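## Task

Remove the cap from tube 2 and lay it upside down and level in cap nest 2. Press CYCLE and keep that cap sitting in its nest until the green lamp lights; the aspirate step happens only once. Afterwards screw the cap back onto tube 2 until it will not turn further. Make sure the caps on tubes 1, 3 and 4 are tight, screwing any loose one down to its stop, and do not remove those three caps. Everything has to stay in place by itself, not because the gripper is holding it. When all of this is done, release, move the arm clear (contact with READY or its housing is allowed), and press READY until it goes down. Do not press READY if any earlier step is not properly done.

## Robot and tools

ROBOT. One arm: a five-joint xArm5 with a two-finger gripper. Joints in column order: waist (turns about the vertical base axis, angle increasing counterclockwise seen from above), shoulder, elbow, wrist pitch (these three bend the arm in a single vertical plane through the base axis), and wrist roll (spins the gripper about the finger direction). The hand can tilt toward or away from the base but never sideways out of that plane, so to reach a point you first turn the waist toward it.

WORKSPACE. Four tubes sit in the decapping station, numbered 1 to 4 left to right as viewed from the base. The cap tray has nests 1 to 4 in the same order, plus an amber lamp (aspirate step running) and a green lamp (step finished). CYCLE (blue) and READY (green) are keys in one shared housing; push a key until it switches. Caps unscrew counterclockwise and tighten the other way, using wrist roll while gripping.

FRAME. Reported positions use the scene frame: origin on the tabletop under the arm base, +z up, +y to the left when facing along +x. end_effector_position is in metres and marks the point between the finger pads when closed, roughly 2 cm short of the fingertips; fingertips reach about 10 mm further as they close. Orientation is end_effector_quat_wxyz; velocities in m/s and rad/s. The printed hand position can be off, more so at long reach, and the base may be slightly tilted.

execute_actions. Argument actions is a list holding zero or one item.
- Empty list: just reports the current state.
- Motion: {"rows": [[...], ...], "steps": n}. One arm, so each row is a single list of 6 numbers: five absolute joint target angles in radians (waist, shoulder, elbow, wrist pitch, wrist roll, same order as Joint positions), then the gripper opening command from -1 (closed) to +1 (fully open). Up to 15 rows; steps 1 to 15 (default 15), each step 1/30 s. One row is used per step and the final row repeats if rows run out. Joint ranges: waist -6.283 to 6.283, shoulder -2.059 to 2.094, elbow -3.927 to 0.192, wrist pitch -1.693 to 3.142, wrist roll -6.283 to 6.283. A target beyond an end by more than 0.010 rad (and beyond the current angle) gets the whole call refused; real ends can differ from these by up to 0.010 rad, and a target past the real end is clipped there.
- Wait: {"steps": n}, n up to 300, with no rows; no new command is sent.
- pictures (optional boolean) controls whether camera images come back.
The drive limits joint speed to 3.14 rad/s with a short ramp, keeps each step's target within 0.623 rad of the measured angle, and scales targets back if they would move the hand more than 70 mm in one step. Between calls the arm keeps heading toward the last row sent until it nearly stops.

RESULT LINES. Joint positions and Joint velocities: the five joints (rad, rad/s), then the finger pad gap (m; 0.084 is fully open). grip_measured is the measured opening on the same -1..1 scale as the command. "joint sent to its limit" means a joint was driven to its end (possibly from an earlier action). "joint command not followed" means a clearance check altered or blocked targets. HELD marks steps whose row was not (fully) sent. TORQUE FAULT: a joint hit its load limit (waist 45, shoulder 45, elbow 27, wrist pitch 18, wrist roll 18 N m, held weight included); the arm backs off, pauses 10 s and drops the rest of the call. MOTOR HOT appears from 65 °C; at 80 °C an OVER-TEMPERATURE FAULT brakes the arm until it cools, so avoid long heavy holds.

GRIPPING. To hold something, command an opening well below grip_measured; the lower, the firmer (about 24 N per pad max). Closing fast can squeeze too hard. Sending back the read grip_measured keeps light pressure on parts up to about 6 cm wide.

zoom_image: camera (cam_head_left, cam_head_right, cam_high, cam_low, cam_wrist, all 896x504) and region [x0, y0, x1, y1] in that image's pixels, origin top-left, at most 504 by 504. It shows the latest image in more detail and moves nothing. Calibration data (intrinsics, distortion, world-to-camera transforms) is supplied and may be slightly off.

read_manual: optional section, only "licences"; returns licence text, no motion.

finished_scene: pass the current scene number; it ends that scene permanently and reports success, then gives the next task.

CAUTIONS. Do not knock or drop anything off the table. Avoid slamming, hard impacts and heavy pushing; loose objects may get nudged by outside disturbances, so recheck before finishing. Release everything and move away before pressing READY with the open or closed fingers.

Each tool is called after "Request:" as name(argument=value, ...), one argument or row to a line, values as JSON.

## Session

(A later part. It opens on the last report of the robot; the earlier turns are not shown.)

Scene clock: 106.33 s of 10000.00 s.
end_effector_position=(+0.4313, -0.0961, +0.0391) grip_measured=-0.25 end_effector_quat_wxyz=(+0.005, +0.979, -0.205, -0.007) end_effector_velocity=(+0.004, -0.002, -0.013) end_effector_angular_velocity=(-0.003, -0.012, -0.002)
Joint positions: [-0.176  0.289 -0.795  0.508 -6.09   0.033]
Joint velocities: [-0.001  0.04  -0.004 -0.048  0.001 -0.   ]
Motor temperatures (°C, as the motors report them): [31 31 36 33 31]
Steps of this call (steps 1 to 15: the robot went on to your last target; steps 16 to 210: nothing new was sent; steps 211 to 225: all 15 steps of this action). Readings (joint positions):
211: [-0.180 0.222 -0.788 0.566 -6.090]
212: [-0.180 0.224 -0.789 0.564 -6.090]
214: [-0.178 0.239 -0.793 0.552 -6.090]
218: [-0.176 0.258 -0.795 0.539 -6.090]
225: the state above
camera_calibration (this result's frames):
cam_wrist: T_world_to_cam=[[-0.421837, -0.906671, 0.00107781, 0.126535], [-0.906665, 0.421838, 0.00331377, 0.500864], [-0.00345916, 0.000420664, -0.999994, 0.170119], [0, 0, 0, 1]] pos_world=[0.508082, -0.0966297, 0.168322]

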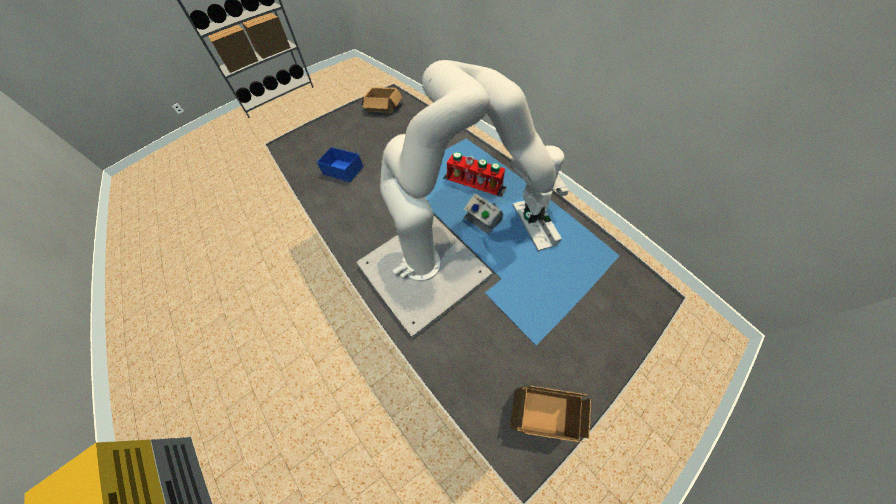

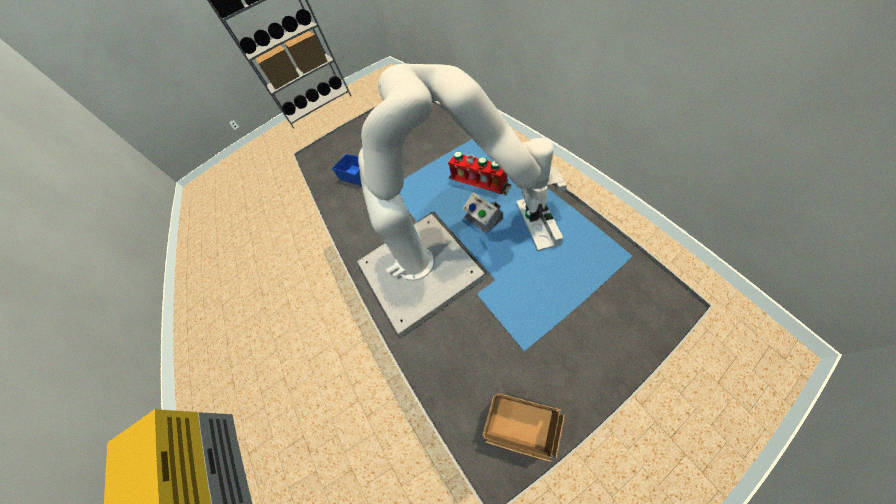

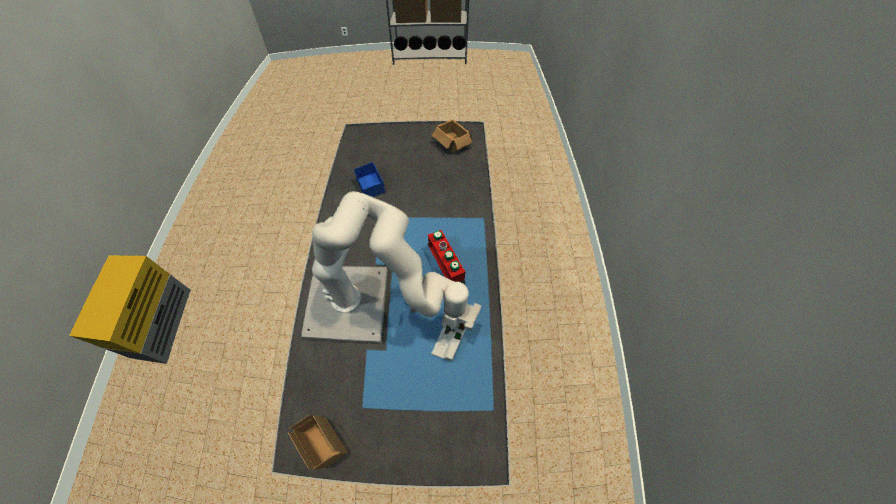

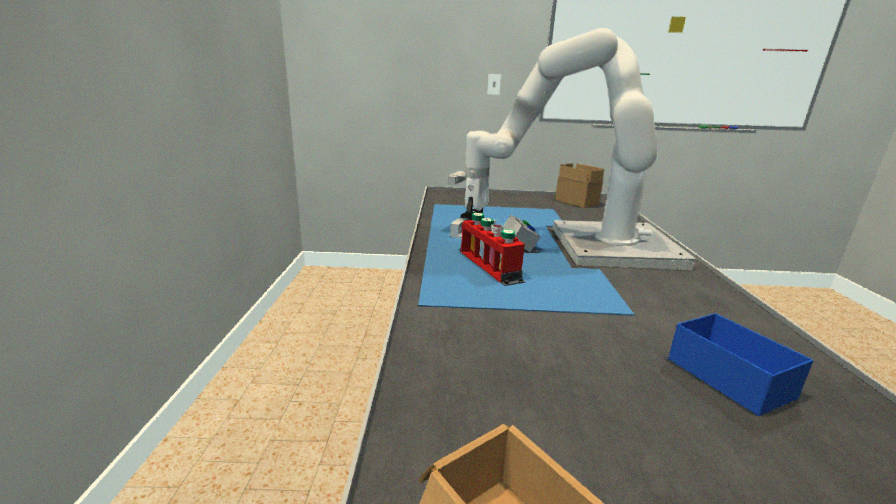

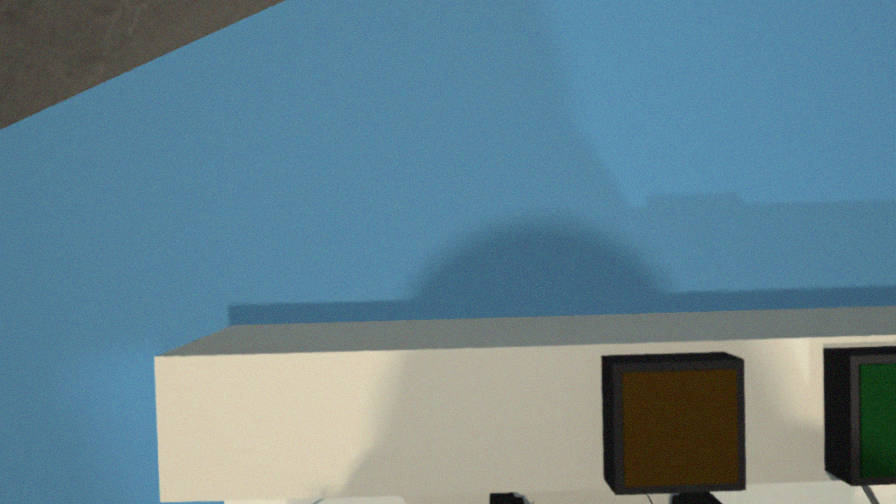

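Still descending freely. Let it settle, release, lift and look.

Request:
execute_actions(
  actions=[
    {"rows":[[-0.176,0.298,-0.796,0.498,-6.09,-1]],"steps":10},
  ],
  pictures=false,
)

Request:
execute_actions(
  actions=[
    {"rows":[[-0.176,0.298,-0.796,0.498,-6.09,0.2],[-0.176,0.298,-0.796,0.498,-6.09,0.2],[-0.176,0.298,-0.796,0.498,-6.09,0.2],[-0.176,0.298,-0.796,0.498,-6.09,0.2],[-0.176,0.298,-0.796,0.498,-6.09,0.2],[-0.176,0.298,-0.796,0.498,-6.09,0.2],[-0.176,0.298,-0.796,0.498,-6.09,0.2],[-0.176,0.1,-0.83,0.73,-6.09,0.2]],"steps":15},
  ],
  pictures=false,
)

Request:
execute_actions(
  actions=[
    {"rows":[[-0.176,0.0,-0.87,0.87,-4.6,0.2]],"steps":15},
  ],
  pictures=false,
)

Request:
execute_actions(
  actions=[
    {"rows":[[-0.05,-0.3,-0.6,0.9,-4.6,-1]],"steps":15},
  ],
)

Scene clock: 111.17 s of 10000.00 s.
end_effector_position=(+0.4320, -0.0963, +0.0364) grip_measured=-0.25 end_effector_quat_wxyz=(+0.005, +0.979, -0.205, -0.006) end_effector_velocity=(+0.001, -0.001, +0.000) end_effector_angular_velocity=(-0.001, -0.004, -0.000)
Joint positions: [-0.176  0.297 -0.796  0.498 -6.09   0.033]
Joint velocities: [-0.001  0.001 -0.002 -0.004 -0.    -0.   ]
Motor temperatures (°C, as the motors report them): [31 31 36 33 31]
Steps of this call (steps 1 to 15: the robot went on to your last target; steps 16 to 135: nothing new was sent; steps 136 to 145: all 10 steps of this action). Readings (joint positions):
136: [-0.176 0.292 -0.796 0.504 -6.090]
137: [-0.176 0.293 -0.796 0.503 -6.090]
139: [-0.176 0.295 -0.796 0.501 -6.090]
143: [-0.176 0.297 -0.796 0.499 -6.090]
145: the state above

Scene clock: 111.67 s of 10000.00 s.
end_effector_position=(+0.4386, -0.0970, +0.1005) grip_measured=+0.19 end_effector_quat_wxyz=(+0.005, +0.979, -0.205, -0.001) end_effector_velocity=(+0.044, -0.006, +0.306) end_effector_angular_velocity=(-0.036, -0.161, +0.003)
Joint positions: [-0.176  0.146 -0.826  0.67  -6.09   0.052]
Joint velocities: [ 0.001 -0.668 -0.168  0.671 -0.     0.   ]
Motor temperatures (°C, as the motors report them): [31 31 36 33 31]
Steps of this call (steps 1 to 15: all 15 steps of this action). Readings (joint positions):
1: [-0.176 0.297 -0.796 0.498 -6.090]
2: [-0.176 0.298 -0.796 0.498 -6.090]
4: [-0.176 0.298 -0.796 0.498 -6.090]
8: [-0.176 0.298 -0.796 0.498 -6.090]
15: the state above

Scene clock: 112.17 s of 10000.00 s.
end_effector_position=(+0.4329, -0.0952, +0.1645) grip_measured=+0.19 end_effector_quat_wxyz=(+0.007, +0.778, -0.629, -0.003) end_effector_velocity=(-0.010, +0.002, +0.014) end_effector_angular_velocity=(-0.030, +0.010, -2.612)
Joint positions: [-0.176  0.004 -0.868  0.864 -5.143  0.052]
Joint velocities: [-0.    -0.038 -0.008  0.074  2.611 -0.   ]
Motor temperatures (°C, as the motors report them): [31 31 36 33 31]
Steps of this call (steps 1 to 15: all 15 steps of this action). Readings (joint positions):
1: [-0.176 0.127 -0.830 0.689 -6.090]
2: [-0.176 0.116 -0.832 0.704 -6.086]
4: [-0.176 0.098 -0.832 0.732 -6.043]
8: [-0.176 0.049 -0.849 0.802 -5.766]
15: the state above

Scene clock: 112.67 s of 10000.00 s.
end_effector_position=(+0.3620, -0.0339, +0.1796) grip_measured=-1.00 end_effector_quat_wxyz=(-0.008, -0.632, +0.775, +0.002) end_effector_velocity=(-0.023, +0.013, -0.002) end_effector_angular_velocity=(-0.000, +0.004, -0.059)
Joint positions: [-0.053 -0.292 -0.607  0.899 -4.608  0.   ]
Joint velocities: [ 0.031 -0.081  0.078  0.008  0.09   0.   ]
Motor temperatures (°C, as the motors report them): [31 31 36 33 31]
Steps of this call (steps 1 to 15: all 15 steps of this action). Readings (joint positions):
1: [-0.176 0.003 -0.868 0.866 -5.055]
2: [-0.176 0.002 -0.868 0.867 -4.971]
4: [-0.167 -0.022 -0.846 0.871 -4.835]
8: [-0.100 -0.178 -0.710 0.887 -4.704]
15: the state above
camera_calibration (this result's frames):
cam_wrist: T_world_to_cam=[[-0.975011, 0.222154, 0.00100699, 0.392091], [0.222098, 0.97485, -0.0184209, 0.0253335], [-0.00507394, -0.0177369, -0.99983, 0.310318], [0, 0, 0, 1]] pos_world=[0.378241, -0.106297, 0.310337]

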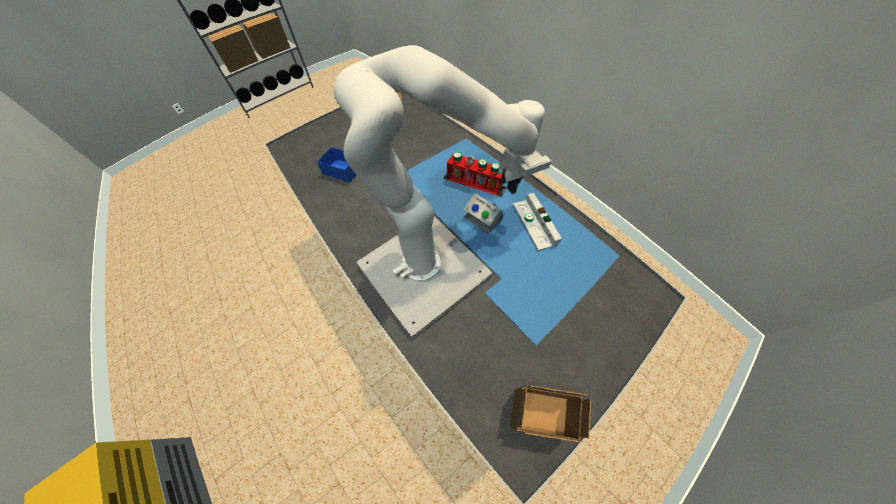

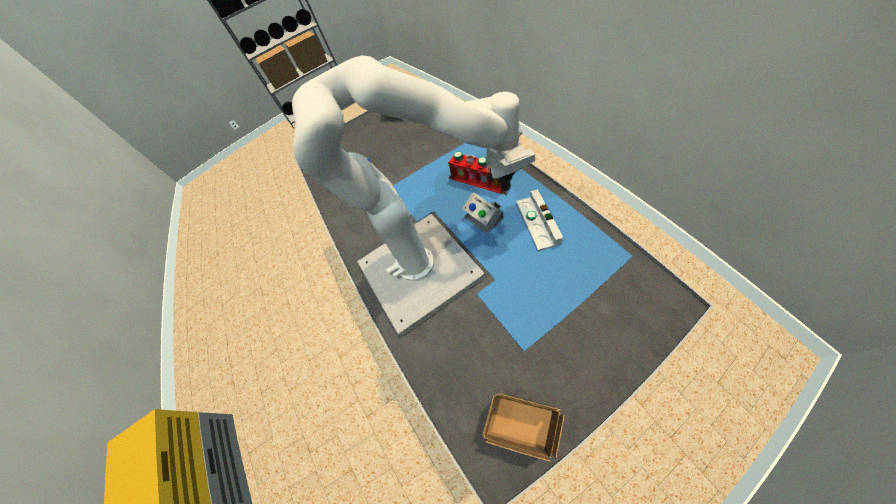

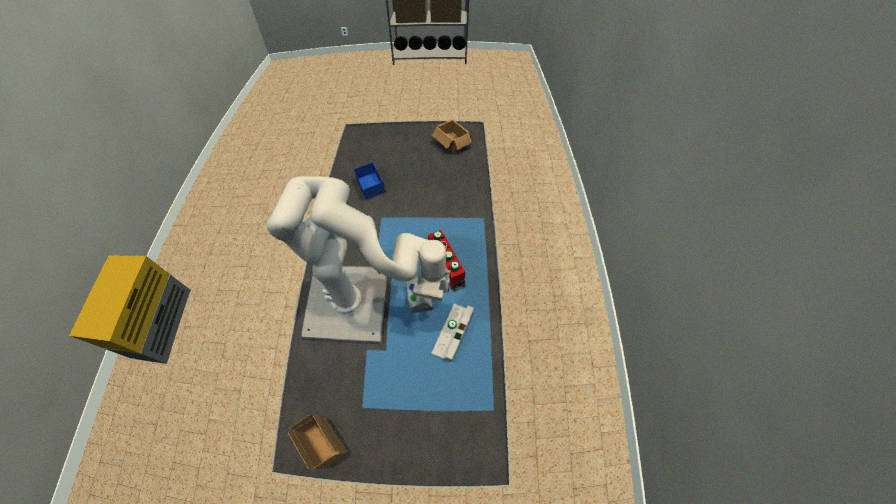

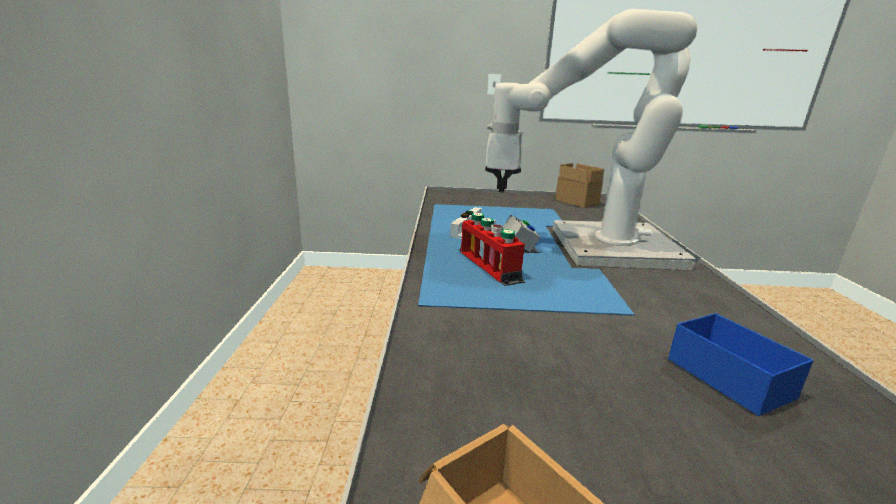

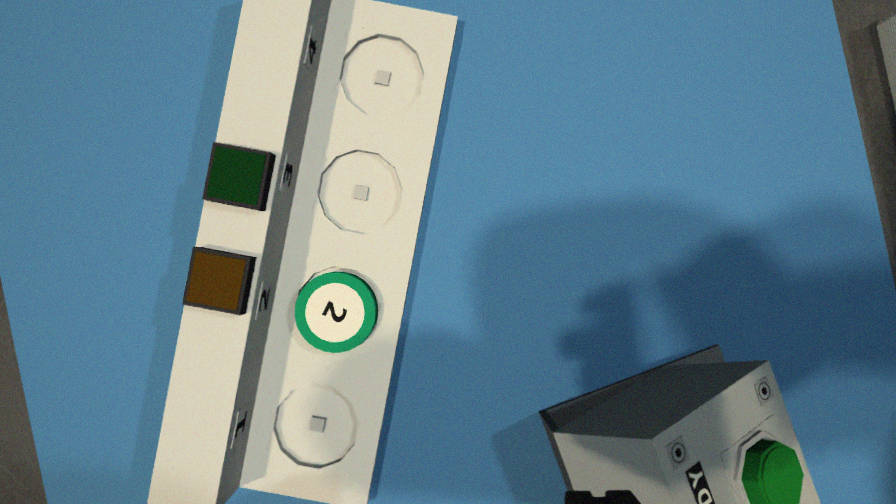

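Request:
execute_actions(
  actions=[
    {"rows":[[0.179,-0.8,-0.1,0.7,-4.71,-1]],"steps":15},
  ],
  pictures=false,
)

Request:
execute_actions(
  actions=[
    {"rows":[[0.179,-0.754,-0.03,0.584,-4.71,-1]],"steps":15},
  ],
  pictures=false,
)

Request:
execute_actions(
  actions=[
    {"rows":[[0.179,-0.61,-0.027,0.438,-4.71,-1]],"steps":15},
  ],
)

Scene clock: 124.67 s of 10000.00 s.
end_effector_position=(+0.2767, +0.0351, +0.1519) grip_measured=-1.00 end_effector_quat_wxyz=(-0.063, +0.744, -0.662, +0.059) end_effector_velocity=(-0.046, +0.034, -0.031) end_effector_angular_velocity=(+0.007, -0.145, +0.216)
Joint positions: [ 0.167 -0.774 -0.125  0.712 -4.704  0.   ]
Joint velocities: [ 0.142 -0.314  0.31  -0.142 -0.074  0.   ]
Motor temperatures (°C, as the motors report them): [31 31 36 33 31]
Steps of this call (steps 1 to 15: the robot went on to your last target; steps 16 to 345: nothing new was sent; steps 346 to 360: all 15 steps of this action). Readings (joint positions):
346: [-0.050 -0.300 -0.600 0.900 -4.600]
347: [-0.049 -0.303 -0.597 0.898 -4.601]
349: [-0.031 -0.343 -0.556 0.880 -4.610]
353: [0.058 -0.536 -0.365 0.806 -4.652]
360: the state above

Scene clock: 125.17 s of 10000.00 s.
end_effector_position=(+0.2647, +0.0365, +0.1220) grip_measured=-1.00 end_effector_quat_wxyz=(-0.068, +0.749, -0.656, +0.063) end_effector_velocity=(-0.002, +0.000, -0.003) end_effector_angular_velocity=(-0.000, +0.001, +0.002)
Joint positions: [ 0.179 -0.754 -0.031  0.585 -4.71   0.   ]
Joint velocities: [ 0.001  0.002  0.01  -0.011 -0.001  0.   ]
Motor temperatures (°C, as the motors report them): [31 31 36 33 31]
Steps of this call (steps 1 to 15: all 15 steps of this action). Readings (joint positions):
1: [0.171 -0.783 -0.117 0.708 -4.706]
2: [0.174 -0.787 -0.110 0.701 -4.707]
4: [0.176 -0.780 -0.087 0.663 -4.709]
8: [0.178 -0.757 -0.039 0.603 -4.710]
15: the state above

Scene clock: 125.67 s of 10000.00 s.
end_effector_position=(+0.2697, +0.0372, +0.1001) grip_measured=-1.00 end_effector_quat_wxyz=(-0.068, +0.750, -0.655, +0.062) end_effector_velocity=(+0.001, +0.000, -0.002) end_effector_angular_velocity=(+0.001, -0.003, -0.001)
Joint positions: [ 0.179 -0.612 -0.027  0.439 -4.71   0.   ]
Joint velocities: [-0.     0.013  0.001 -0.016  0.001  0.   ]
Motor temperatures (°C, as the motors report them): [31 31 36 33 31]
Steps of this call (steps 1 to 15: all 15 steps of this action). Readings (joint positions):
1: [0.179 -0.754 -0.031 0.585 -4.710]
2: [0.179 -0.751 -0.031 0.581 -4.710]
4: [0.179 -0.716 -0.031 0.542 -4.710]
8: [0.179 -0.631 -0.026 0.462 -4.710]
15: the state above
camera_calibration (this result's frames):
cam_wrist: T_world_to_cam=[[-0.974778, -0.108626, -0.194958, 0.31824], [-0.109044, 0.994, -0.00861843, 0.0627662], [0.194724, 0.0128579, -0.980774, 0.174663], [0, 0, 0, 1]] pos_world=[0.283047, -0.0300663, 0.233889]

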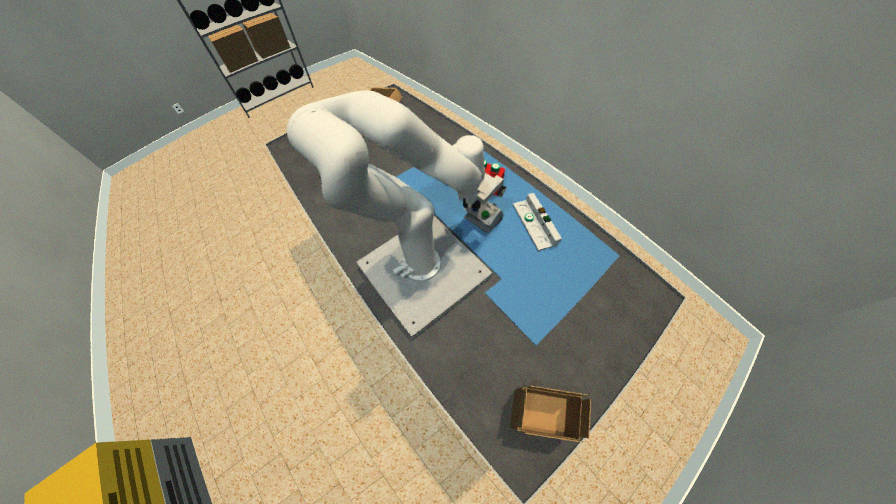

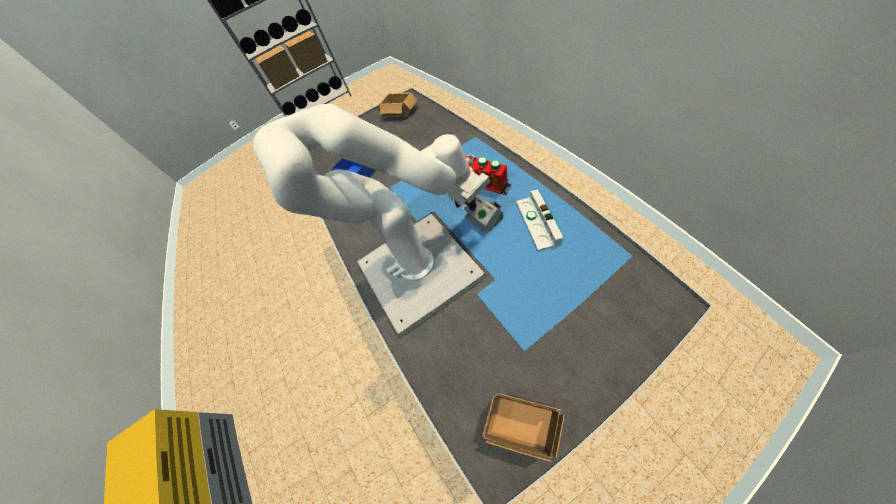

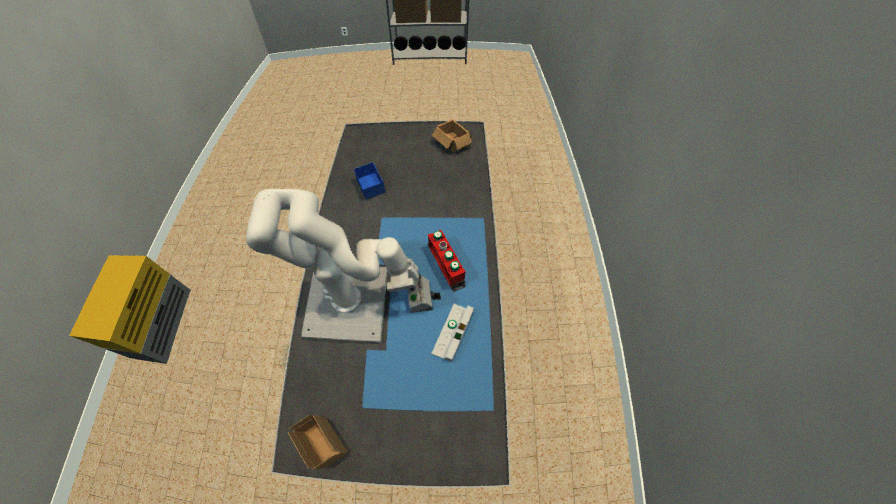

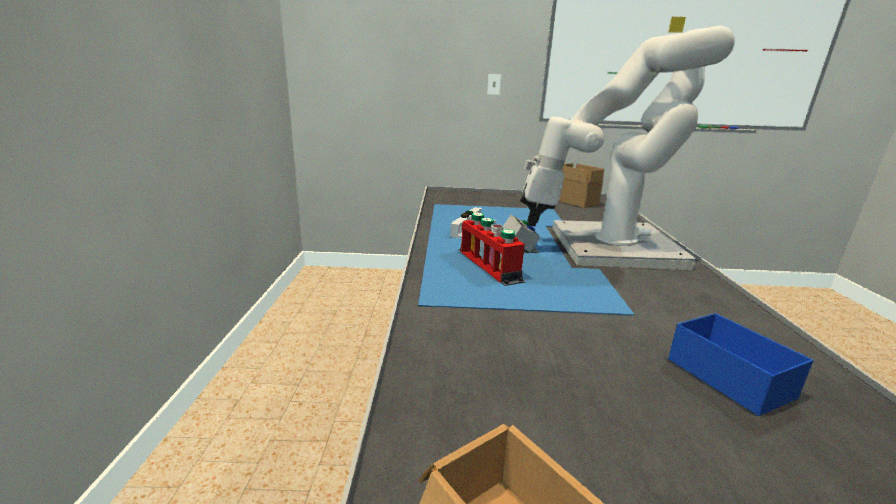

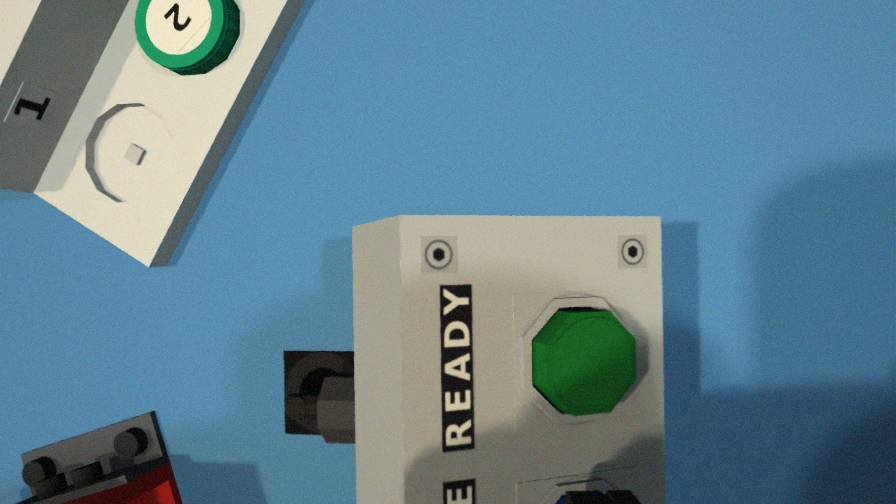

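Aligned over blue.

Request:
execute_actions(
  actions=[
    {"rows":[[0.179,-0.55,-0.0255,0.377,-4.71,-1],[0.179,-0.55,-0.0255,0.377,-4.71,-1],[0.179,-0.55,-0.0255,0.377,-4.71,-1],[0.179,-0.55,-0.0255,0.377,-4.71,-1],[0.179,-0.55,-0.0255,0.377,-4.71,-1],[0.179,-0.48,-0.024,0.305,-4.71,-1]],"steps":15},
  ],
  pictures=false,
)

Request:
execute_actions(
  actions=[
    {"rows":[[0.179,-0.48,-0.024,0.305,-4.71,-1],[0.179,-0.48,-0.024,0.305,-4.71,-1],[0.179,-0.48,-0.024,0.305,-4.71,-1],[0.179,-0.7,-0.03,0.53,-4.71,-1]],"steps":15},
  ],
)

Scene clock: 139.83 s of 10000.00 s.
end_effector_position=(+0.2848, +0.0392, +0.1013) grip_measured=-1.00 end_effector_quat_wxyz=(-0.089, +0.747, -0.653, +0.081) end_effector_velocity=(+0.001, +0.000, +0.000) end_effector_angular_velocity=(+0.000, -0.003, +0.000)
Joint positions: [ 0.179 -0.565 -0.03   0.339 -4.71   0.   ]
Joint velocities: [ 0.     0.    -0.001 -0.002 -0.     0.   ]
Motor temperatures (°C, as the motors report them): [31 30 36 33 31]
TORQUE FAULT: the external load on joint 2 (shoulder) reached its load limit, and the arm stopped for 10 seconds. The arm's remaining commands of this call were not run. Joint 2 (shoulder) moved back by up to 3 degrees. The arm holds there, with its grip as last carried out, and accepts commands again: back off and push less far. The arm stops again, at the same cost, whenever a joint's load reaches its limit.
The stop began at step 125 of this call (marked STOPPED below). From that step on the arm followed nothing that you had sent. 2 steps, steps kept back included, did not run and will not run. Nothing is kept back now, and the robot has no last target.
Steps of this call (steps 1 to 15: the robot went on to your last target; steps 16 to 111: nothing new was sent; steps 112 to 124: the first 13 steps of this action; steps 125 to 425: the stop). Readings (joint positions):
112: [0.179 -0.610 -0.027 0.438 -4.710]
113: [0.179 -0.608 -0.027 0.435 -4.710]
115: [0.179 -0.586 -0.027 0.412 -4.710]
119: [0.179 -0.545 -0.026 0.370 -4.710]
125: [0.179 -0.519 -0.031 0.347 -4.710] STOPPED
425: the state above

Scene clock: 139.87 s of 10000.00 s.
end_effector_position=(+0.2848, +0.0392, +0.1013) grip_measured=-1.00 end_effector_quat_wxyz=(-0.089, +0.747, -0.653, +0.081) end_effector_velocity=(+0.000, +0.000, +0.000) end_effector_angular_velocity=(-0.000, -0.001, +0.002)
Joint positions: [ 0.179 -0.565 -0.03   0.339 -4.71   0.   ]
Joint velocities: [ 0.     0.    -0.    -0.001 -0.001  0.   ]
Motor temperatures (°C, as the motors report them): [31 30 36 33 31]
A stop began in an earlier call of the same reply, so what this call sent did not run. Send another action.
Steps of this call (step 1: nothing new was sent). Readings (joint positions):
1: the state above
camera_calibration (this result's frames):
cam_wrist: T_world_to_cam=[[-0.962171, -0.107441, -0.250365, 0.335352], [-0.109126, 0.994002, -0.00718398, 0.0622607], [0.249635, 0.0204091, -0.968125, 0.155675], [0, 0, 0, 1]] pos_world=[0.290599, -0.0290339, 0.235121]

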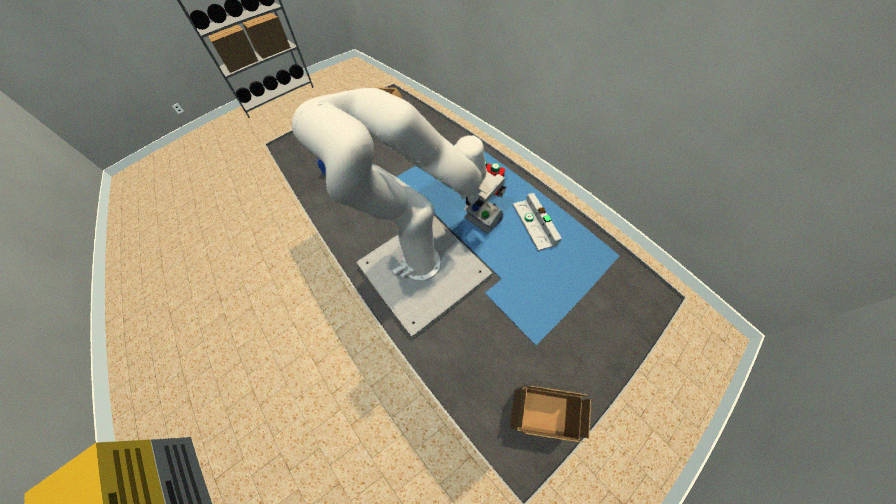

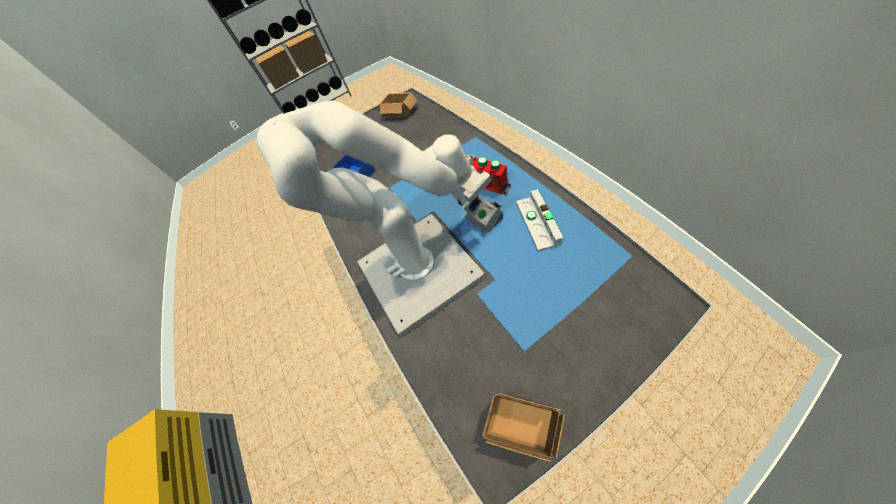

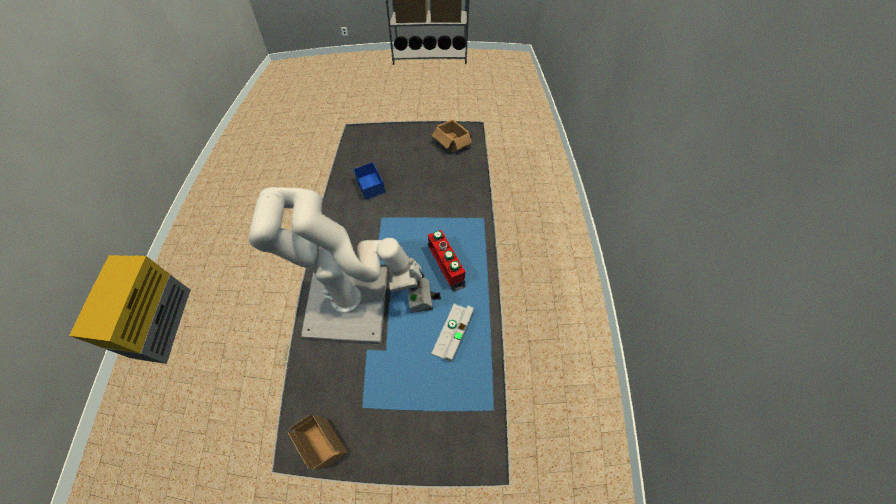

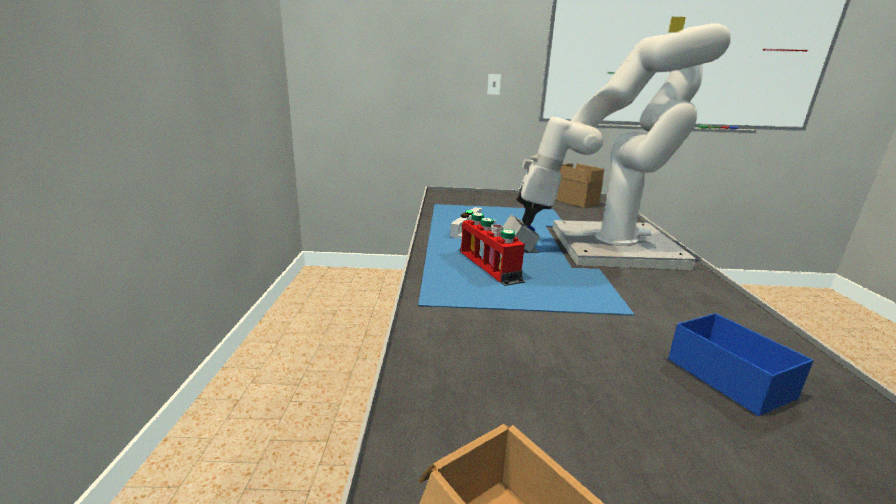

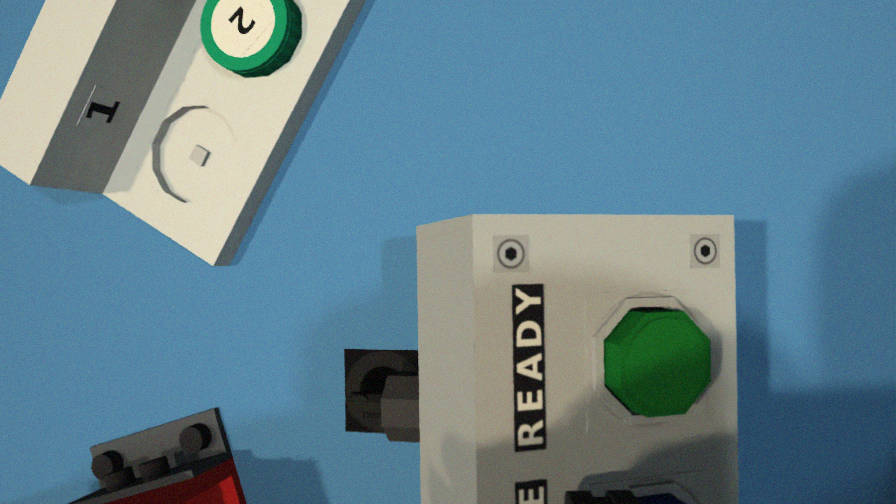

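Request:
execute_actions(
  actions=[
    {"rows":[[0.1,-0.75,-0.1,0.7,-5.2,0.2]],"steps":12},
  ],
  pictures=false,
)

Request:
execute_actions(
  actions=[
    {"rows":[[-0.176,-0.2,-0.7,0.9,-6.09,0.2]],"steps":15},
  ],
  pictures=false,
)

Request:
execute_actions(
  actions=[
    {"rows":[[-0.176,0.05,-0.84,0.79,-6.09,0.2]],"steps":15},
  ],
  pictures=false,
)

Request:
execute_actions(
  actions=[
    {"rows":[[-0.176,0.23,-0.797,0.567,-6.09,0.2]],"steps":15},
  ],
  pictures=false,
)

Request:
execute_actions(
  actions=[
    {"rows":[[-0.176,0.298,-0.796,0.498,-6.09,0.2]],"steps":15},
  ],
  pictures=false,
)

Request:
execute_actions(
  actions=[
    {"rows":[[-0.176,0.298,-0.796,0.498,-6.09,-0.1],[-0.176,0.298,-0.796,0.498,-6.09,-0.1],[-0.176,0.298,-0.796,0.498,-6.09,-0.1],[-0.176,0.298,-0.796,0.498,-6.09,-0.3],[-0.176,0.298,-0.796,0.498,-6.09,-0.3],[-0.176,0.298,-0.796,0.498,-6.09,-0.3],[-0.176,0.298,-0.796,0.498,-6.09,-0.6],[-0.176,0.298,-0.796,0.498,-6.09,-0.6],[-0.176,0.298,-0.796,0.498,-6.09,-1]],"steps":15},
  ],
  pictures=false,
)

Request:
execute_actions(
  actions=[
    {"rows":[[-0.176,-0.05,-0.89,0.94,-6.09,-1]],"steps":15},
  ],
  pictures=false,
)

Request:
execute_actions(
  actions=[
    {"rows":[[0.1,-0.15,-0.95,1.1,-6.09,-1]],"steps":15},
  ],
  pictures=false,
)

Request:
execute_actions(
  actions=[
    {"rows":[[0.505,-0.15,-0.95,1.1,-6.09,-1]],"steps":15},
  ],
  pictures=false,
)

Request:
execute_actions(
  actions=[
    {"rows":[[0.505,0.01,-0.858,0.848,-6.09,-1]],"steps":15},
  ],
  pictures=false,
)

Request:
execute_actions(
  actions=[
    {"rows":[[0.505,0.01,-0.858,0.848,-6.09,-1]],"steps":10},
  ],
)

Scene clock: 150.37 s of 10000.00 s.
end_effector_position=(+0.2708, +0.0174, +0.1349) grip_measured=+0.19 end_effector_quat_wxyz=(-0.039, +0.861, -0.504, +0.063) end_effector_velocity=(-0.039, -0.022, +0.022) end_effector_angular_velocity=(-0.082, +0.153, +0.406)
Joint positions: [ 0.105 -0.738 -0.097  0.672 -5.162  0.052]
Joint velocities: [-0.072 -0.161 -0.046  0.363 -0.484  0.001]
Motor temperatures (°C, as the motors report them): [31 30 36 33 31]
Steps of this call (steps 1 to 303: nothing new was sent; steps 304 to 315: all 12 steps of this action). Readings (joint positions):
304: [0.179 -0.566 -0.030 0.340 -4.710]
305: [0.178 -0.567 -0.031 0.343 -4.714]
307: [0.172 -0.582 -0.036 0.375 -4.757]
311: [0.131 -0.677 -0.073 0.557 -5.005]
315: the state above

Scene clock: 150.87 s of 10000.00 s.
end_effector_position=(+0.3603, -0.0583, +0.1784) grip_measured=+0.19 end_effector_quat_wxyz=(+0.003, +0.958, -0.288, +0.009) end_effector_velocity=(+0.188, -0.206, +0.040) end_effector_angular_velocity=(+0.004, +0.269, +1.426)
Joint positions: [-0.121 -0.308 -0.581  0.858 -5.864  0.052]
Joint velocities: [-0.476  0.927 -1.022  0.349 -1.905 -0.   ]
Motor temperatures (°C, as the motors report them): [31 30 36 33 31]
Steps of this call (steps 1 to 15: all 15 steps of this action). Readings (joint positions):
1: [0.103 -0.742 -0.098 0.681 -5.175]
2: [0.101 -0.742 -0.101 0.689 -5.187]
4: [0.082 -0.706 -0.140 0.709 -5.236]
8: [0.000 -0.545 -0.320 0.766 -5.426]
15: the state above

Scene clock: 151.37 s of 10000.00 s.
end_effector_position=(+0.4318, -0.0948, +0.1402) grip_measured=+0.19 end_effector_quat_wxyz=(+0.005, +0.979, -0.205, -0.006) end_effector_velocity=(+0.012, -0.005, -0.002) end_effector_angular_velocity=(-0.003, -0.012, +0.006)
Joint positions: [-0.175  0.045 -0.837  0.791 -6.089  0.052]
Joint velocities: [-0.006  0.034 -0.032 -0.014 -0.012  0.   ]
Motor temperatures (°C, as the motors report them): [31 30 36 33 31]
Steps of this call (steps 1 to 15: all 15 steps of this action). Readings (joint positions):
1: [-0.136 -0.279 -0.613 0.869 -5.923]
2: [-0.148 -0.251 -0.642 0.876 -5.973]
4: [-0.161 -0.177 -0.701 0.869 -6.030]
8: [-0.171 -0.011 -0.798 0.813 -6.072]
15: the state above

Scene clock: 151.87 s of 10000.00 s.
end_effector_position=(+0.4330, -0.0962, +0.0630) grip_measured=+0.19 end_effector_quat_wxyz=(+0.005, +0.979, -0.205, -0.005) end_effector_velocity=(+0.004, -0.001, -0.006) end_effector_angular_velocity=(-0.004, -0.017, +0.000)
Joint positions: [-0.176  0.227 -0.799  0.57  -6.09   0.052]
Joint velocities: [-0.     0.018  0.002 -0.037 -0.    -0.   ]
Motor temperatures (°C, as the motors report them): [31 30 36 33 31]
Steps of this call (steps 1 to 15: all 15 steps of this action). Readings (joint positions):
1: [-0.175 0.046 -0.838 0.791 -6.089]
2: [-0.176 0.049 -0.838 0.787 -6.089]
4: [-0.176 0.079 -0.835 0.744 -6.090]
8: [-0.176 0.193 -0.802 0.619 -6.090]
15: the state above

Scene clock: 152.37 s of 10000.00 s.
end_effector_position=(+0.4322, -0.0963, +0.0366) grip_measured=+0.19 end_effector_quat_wxyz=(+0.005, +0.979, -0.205, -0.006) end_effector_velocity=(-0.002, +0.000, -0.003) end_effector_angular_velocity=(+0.001, +0.004, -0.001)
Joint positions: [-0.176  0.297 -0.796  0.498 -6.09   0.052]
Joint velocities: [ 0.     0.006  0.003 -0.005  0.001 -0.   ]
Motor temperatures (°C, as the motors report them): [31 30 36 33 31]
Steps of this call (steps 1 to 15: all 15 steps of this action). Readings (joint positions):
1: [-0.176 0.227 -0.798 0.569 -6.090]
2: [-0.176 0.230 -0.798 0.565 -6.090]
4: [-0.176 0.253 -0.800 0.539 -6.090]
8: [-0.176 0.291 -0.794 0.508 -6.090]
15: the state above

Scene clock: 152.87 s of 10000.00 s.
end_effector_position=(+0.4322, -0.0963, +0.0363) grip_measured=-0.25 end_effector_quat_wxyz=(+0.005, +0.979, -0.205, -0.006) end_effector_velocity=(-0.000, +0.000, -0.000) end_effector_angular_velocity=(+0.000, +0.001, +0.001)
Joint positions: [-0.176  0.298 -0.796  0.498 -6.09   0.033]
Joint velocities: [ 0.     0.001 -0.001  0.    -0.001  0.   ]
Motor temperatures (°C, as the motors report them): [31 30 36 33 31]
Steps of this call (steps 1 to 15: all 15 steps of this action). Readings (joint positions):
1: [-0.176 0.297 -0.796 0.498 -6.090]
2: [-0.176 0.297 -0.796 0.498 -6.090]
4: [-0.176 0.298 -0.796 0.498 -6.090]
8: [-0.176 0.298 -0.796 0.498 -6.090]
15: the state above

Scene clock: 153.37 s of 10000.00 s.
end_effector_position=(+0.4338, -0.0952, +0.1781) grip_measured=-0.25 end_effector_quat_wxyz=(+0.005, +0.979, -0.205, -0.003) end_effector_velocity=(-0.018, +0.007, +0.203) end_effector_angular_velocity=(-0.013, -0.059, +0.002)
Joint positions: [-0.176 -0.019 -0.883  0.896 -6.09   0.033]
Joint velocities: [ 0.001 -0.426 -0.134  0.5   -0.     0.   ]
Motor temperatures (°C, as the motors report them): [31 30 36 33 31]
Steps of this call (steps 1 to 15: all 15 steps of this action). Readings (joint positions):
1: [-0.176 0.298 -0.796 0.498 -6.090]
2: [-0.176 0.296 -0.797 0.502 -6.090]
4: [-0.176 0.268 -0.802 0.544 -6.090]
8: [-0.176 0.149 -0.838 0.685 -6.090]
15: the state above

Scene clock: 153.87 s of 10000.00 s.
end_effector_position=(+0.4305, +0.0210, +0.2438) grip_measured=-0.25 end_effector_quat_wxyz=(+0.004, +0.997, -0.074, -0.006) end_effector_velocity=(-0.019, +0.053, +0.022) end_effector_angular_velocity=(+0.000, +0.034, +0.125)
Joint positions: [ 0.089 -0.146 -0.948  1.092 -6.09   0.033]
Joint velocities: [ 0.125 -0.05  -0.019  0.102  0.     0.   ]
Motor temperatures (°C, as the motors report them): [31 30 36 33 31]
Steps of this call (steps 1 to 15: all 15 steps of this action). Readings (joint positions):
1: [-0.176 -0.031 -0.887 0.910 -6.090]
2: [-0.174 -0.038 -0.888 0.922 -6.090]
4: [-0.141 -0.053 -0.894 0.951 -6.090]
8: [-0.030 -0.096 -0.920 1.016 -6.090]
15: the state above

Scene clock: 154.37 s of 10000.00 s.
end_effector_position=(+0.3947, +0.1711, +0.2451) grip_measured=-0.25 end_effector_quat_wxyz=(+0.003, +0.994, +0.108, -0.008) end_effector_velocity=(-0.109, +0.251, +0.003) end_effector_angular_velocity=(+0.010, +0.002, +0.642)
Joint positions: [ 0.452 -0.149 -0.95   1.099 -6.09   0.033]
Joint velocities: [ 0.641 -0.007 -0.001  0.006 -0.001 -0.   ]
Motor temperatures (°C, as the motors report them): [31 30 36 33 31]
Steps of this call (steps 1 to 15: all 15 steps of this action). Readings (joint positions):
1: [0.092 -0.147 -0.948 1.094 -6.090]
2: [0.097 -0.147 -0.948 1.096 -6.090]
4: [0.134 -0.147 -0.948 1.097 -6.090]
8: [0.259 -0.148 -0.949 1.098 -6.090]
15: the state above

Scene clock: 154.87 s of 10000.00 s.
end_effector_position=(+0.3967, +0.1969, +0.1598) grip_measured=-0.25 end_effector_quat_wxyz=(+0.002, +0.991, +0.133, -0.007) end_effector_velocity=(+0.007, +0.007, -0.006) end_effector_angular_velocity=(+0.015, -0.029, +0.008)
Joint positions: [ 0.504  0.007 -0.86   0.852 -6.09   0.033]
Joint velocities: [ 0.007  0.017  0.007 -0.057 -0.001  0.   ]
Motor temperatures (°C, as the motors report them): [31 30 36 33 31]
Steps of this call (steps 1 to 15: all 15 steps of this action). Readings (joint positions):
1: [0.470 -0.150 -0.950 1.100 -6.090]
2: [0.482 -0.148 -0.949 1.096 -6.090]
4: [0.491 -0.127 -0.938 1.054 -6.090]
8: [0.498 -0.033 -0.881 0.922 -6.090]
15: the state above

Scene clock: 155.20 s of 10000.00 s.
end_effector_position=(+0.3963, +0.1971, +0.1580) grip_measured=-0.25 end_effector_quat_wxyz=(+0.002, +0.991, +0.134, -0.007) end_effector_velocity=(-0.001, +0.000, -0.002) end_effector_angular_velocity=(-0.001, +0.002, +0.001)
Joint positions: [ 0.505  0.01  -0.858  0.848 -6.09   0.033]
Joint velocities: [ 0.001  0.002  0.002 -0.002  0.001 -0.   ]
Motor temperatures (°C, as the motors report them): [31 30 36 33 31]
Steps of this call (steps 1 to 10: all 10 steps of this action). Readings (joint positions):
1: [0.504 0.007 -0.860 0.851 -6.090]
2: [0.504 0.008 -0.860 0.850 -6.090]
4: [0.505 0.008 -0.859 0.849 -6.090]
8: [0.505 0.009 -0.858 0.848 -6.090]
10: the state above
camera_calibration (this result's frames):
cam_wrist: T_world_to_cam=[[0.242954, -0.970001, -0.00847894, 0.128011], [-0.970002, -0.243011, 0.00641026, 0.500743], [-0.00827843, 0.00666719, -0.999944, 0.289447], [0, 0, 0, 1]] pos_world=[0.457018, 0.243927, 0.287306]

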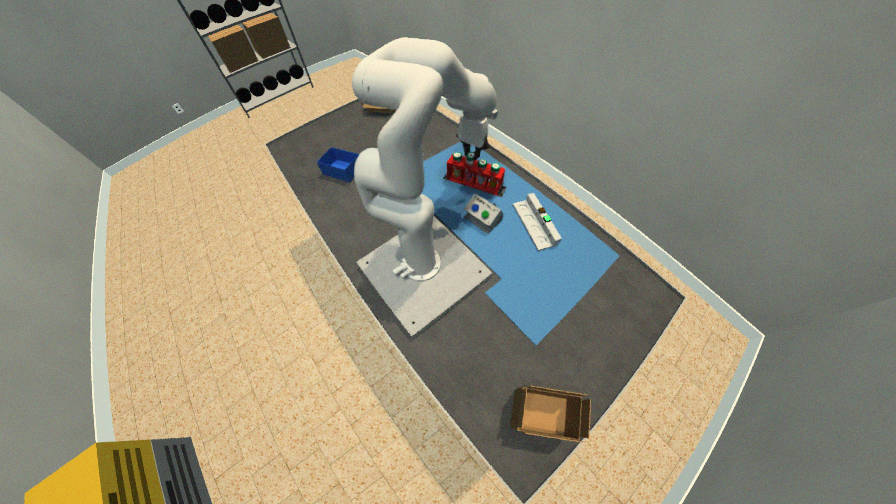

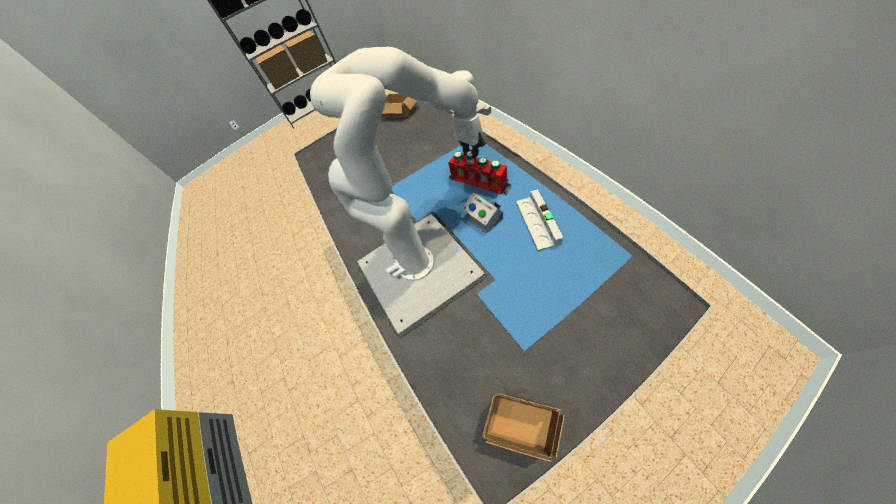

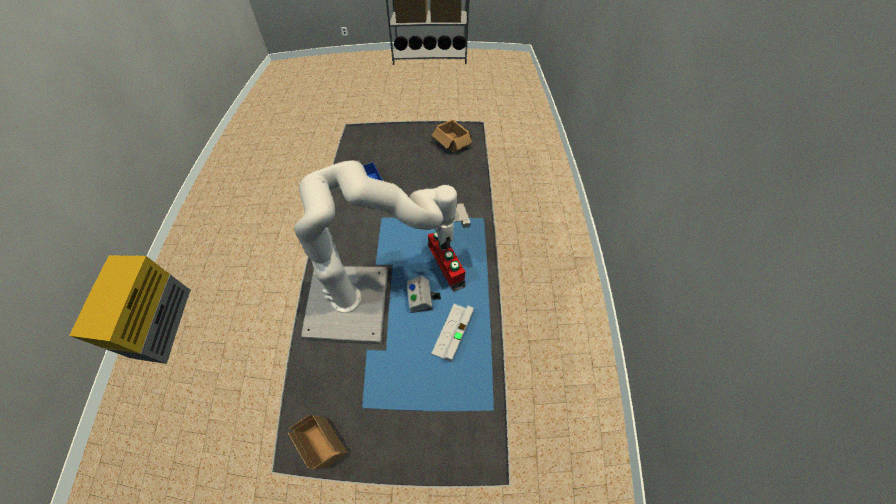

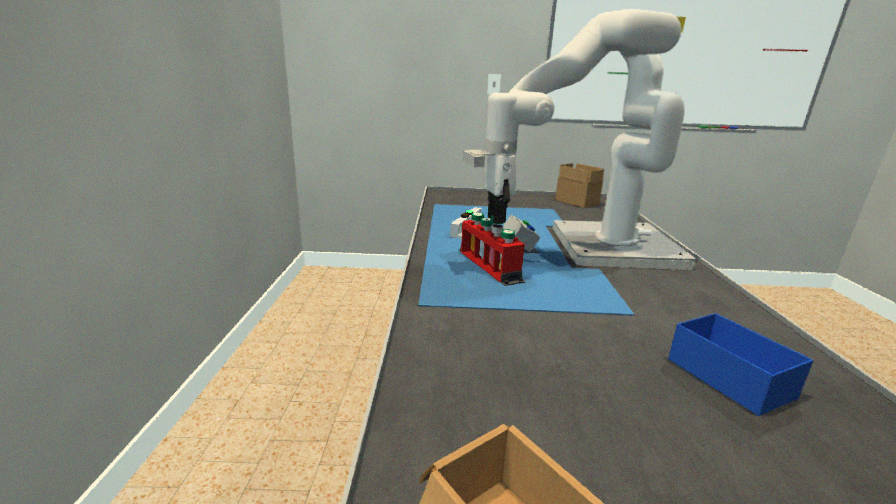

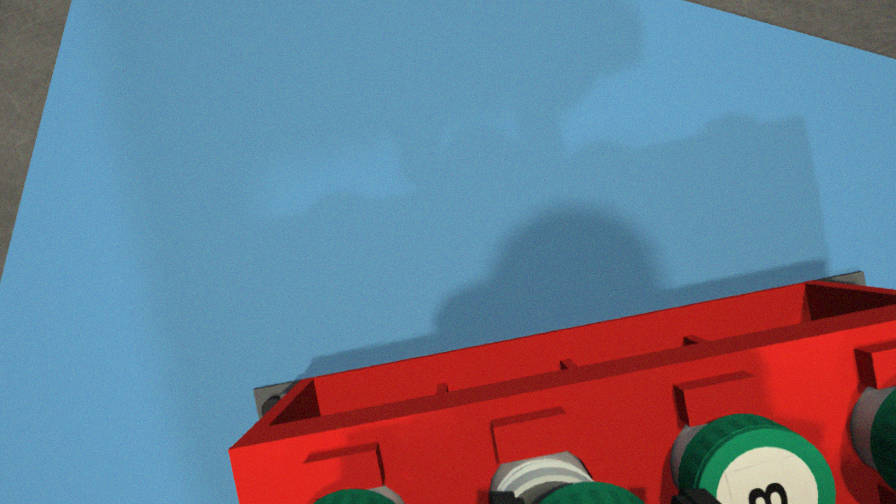

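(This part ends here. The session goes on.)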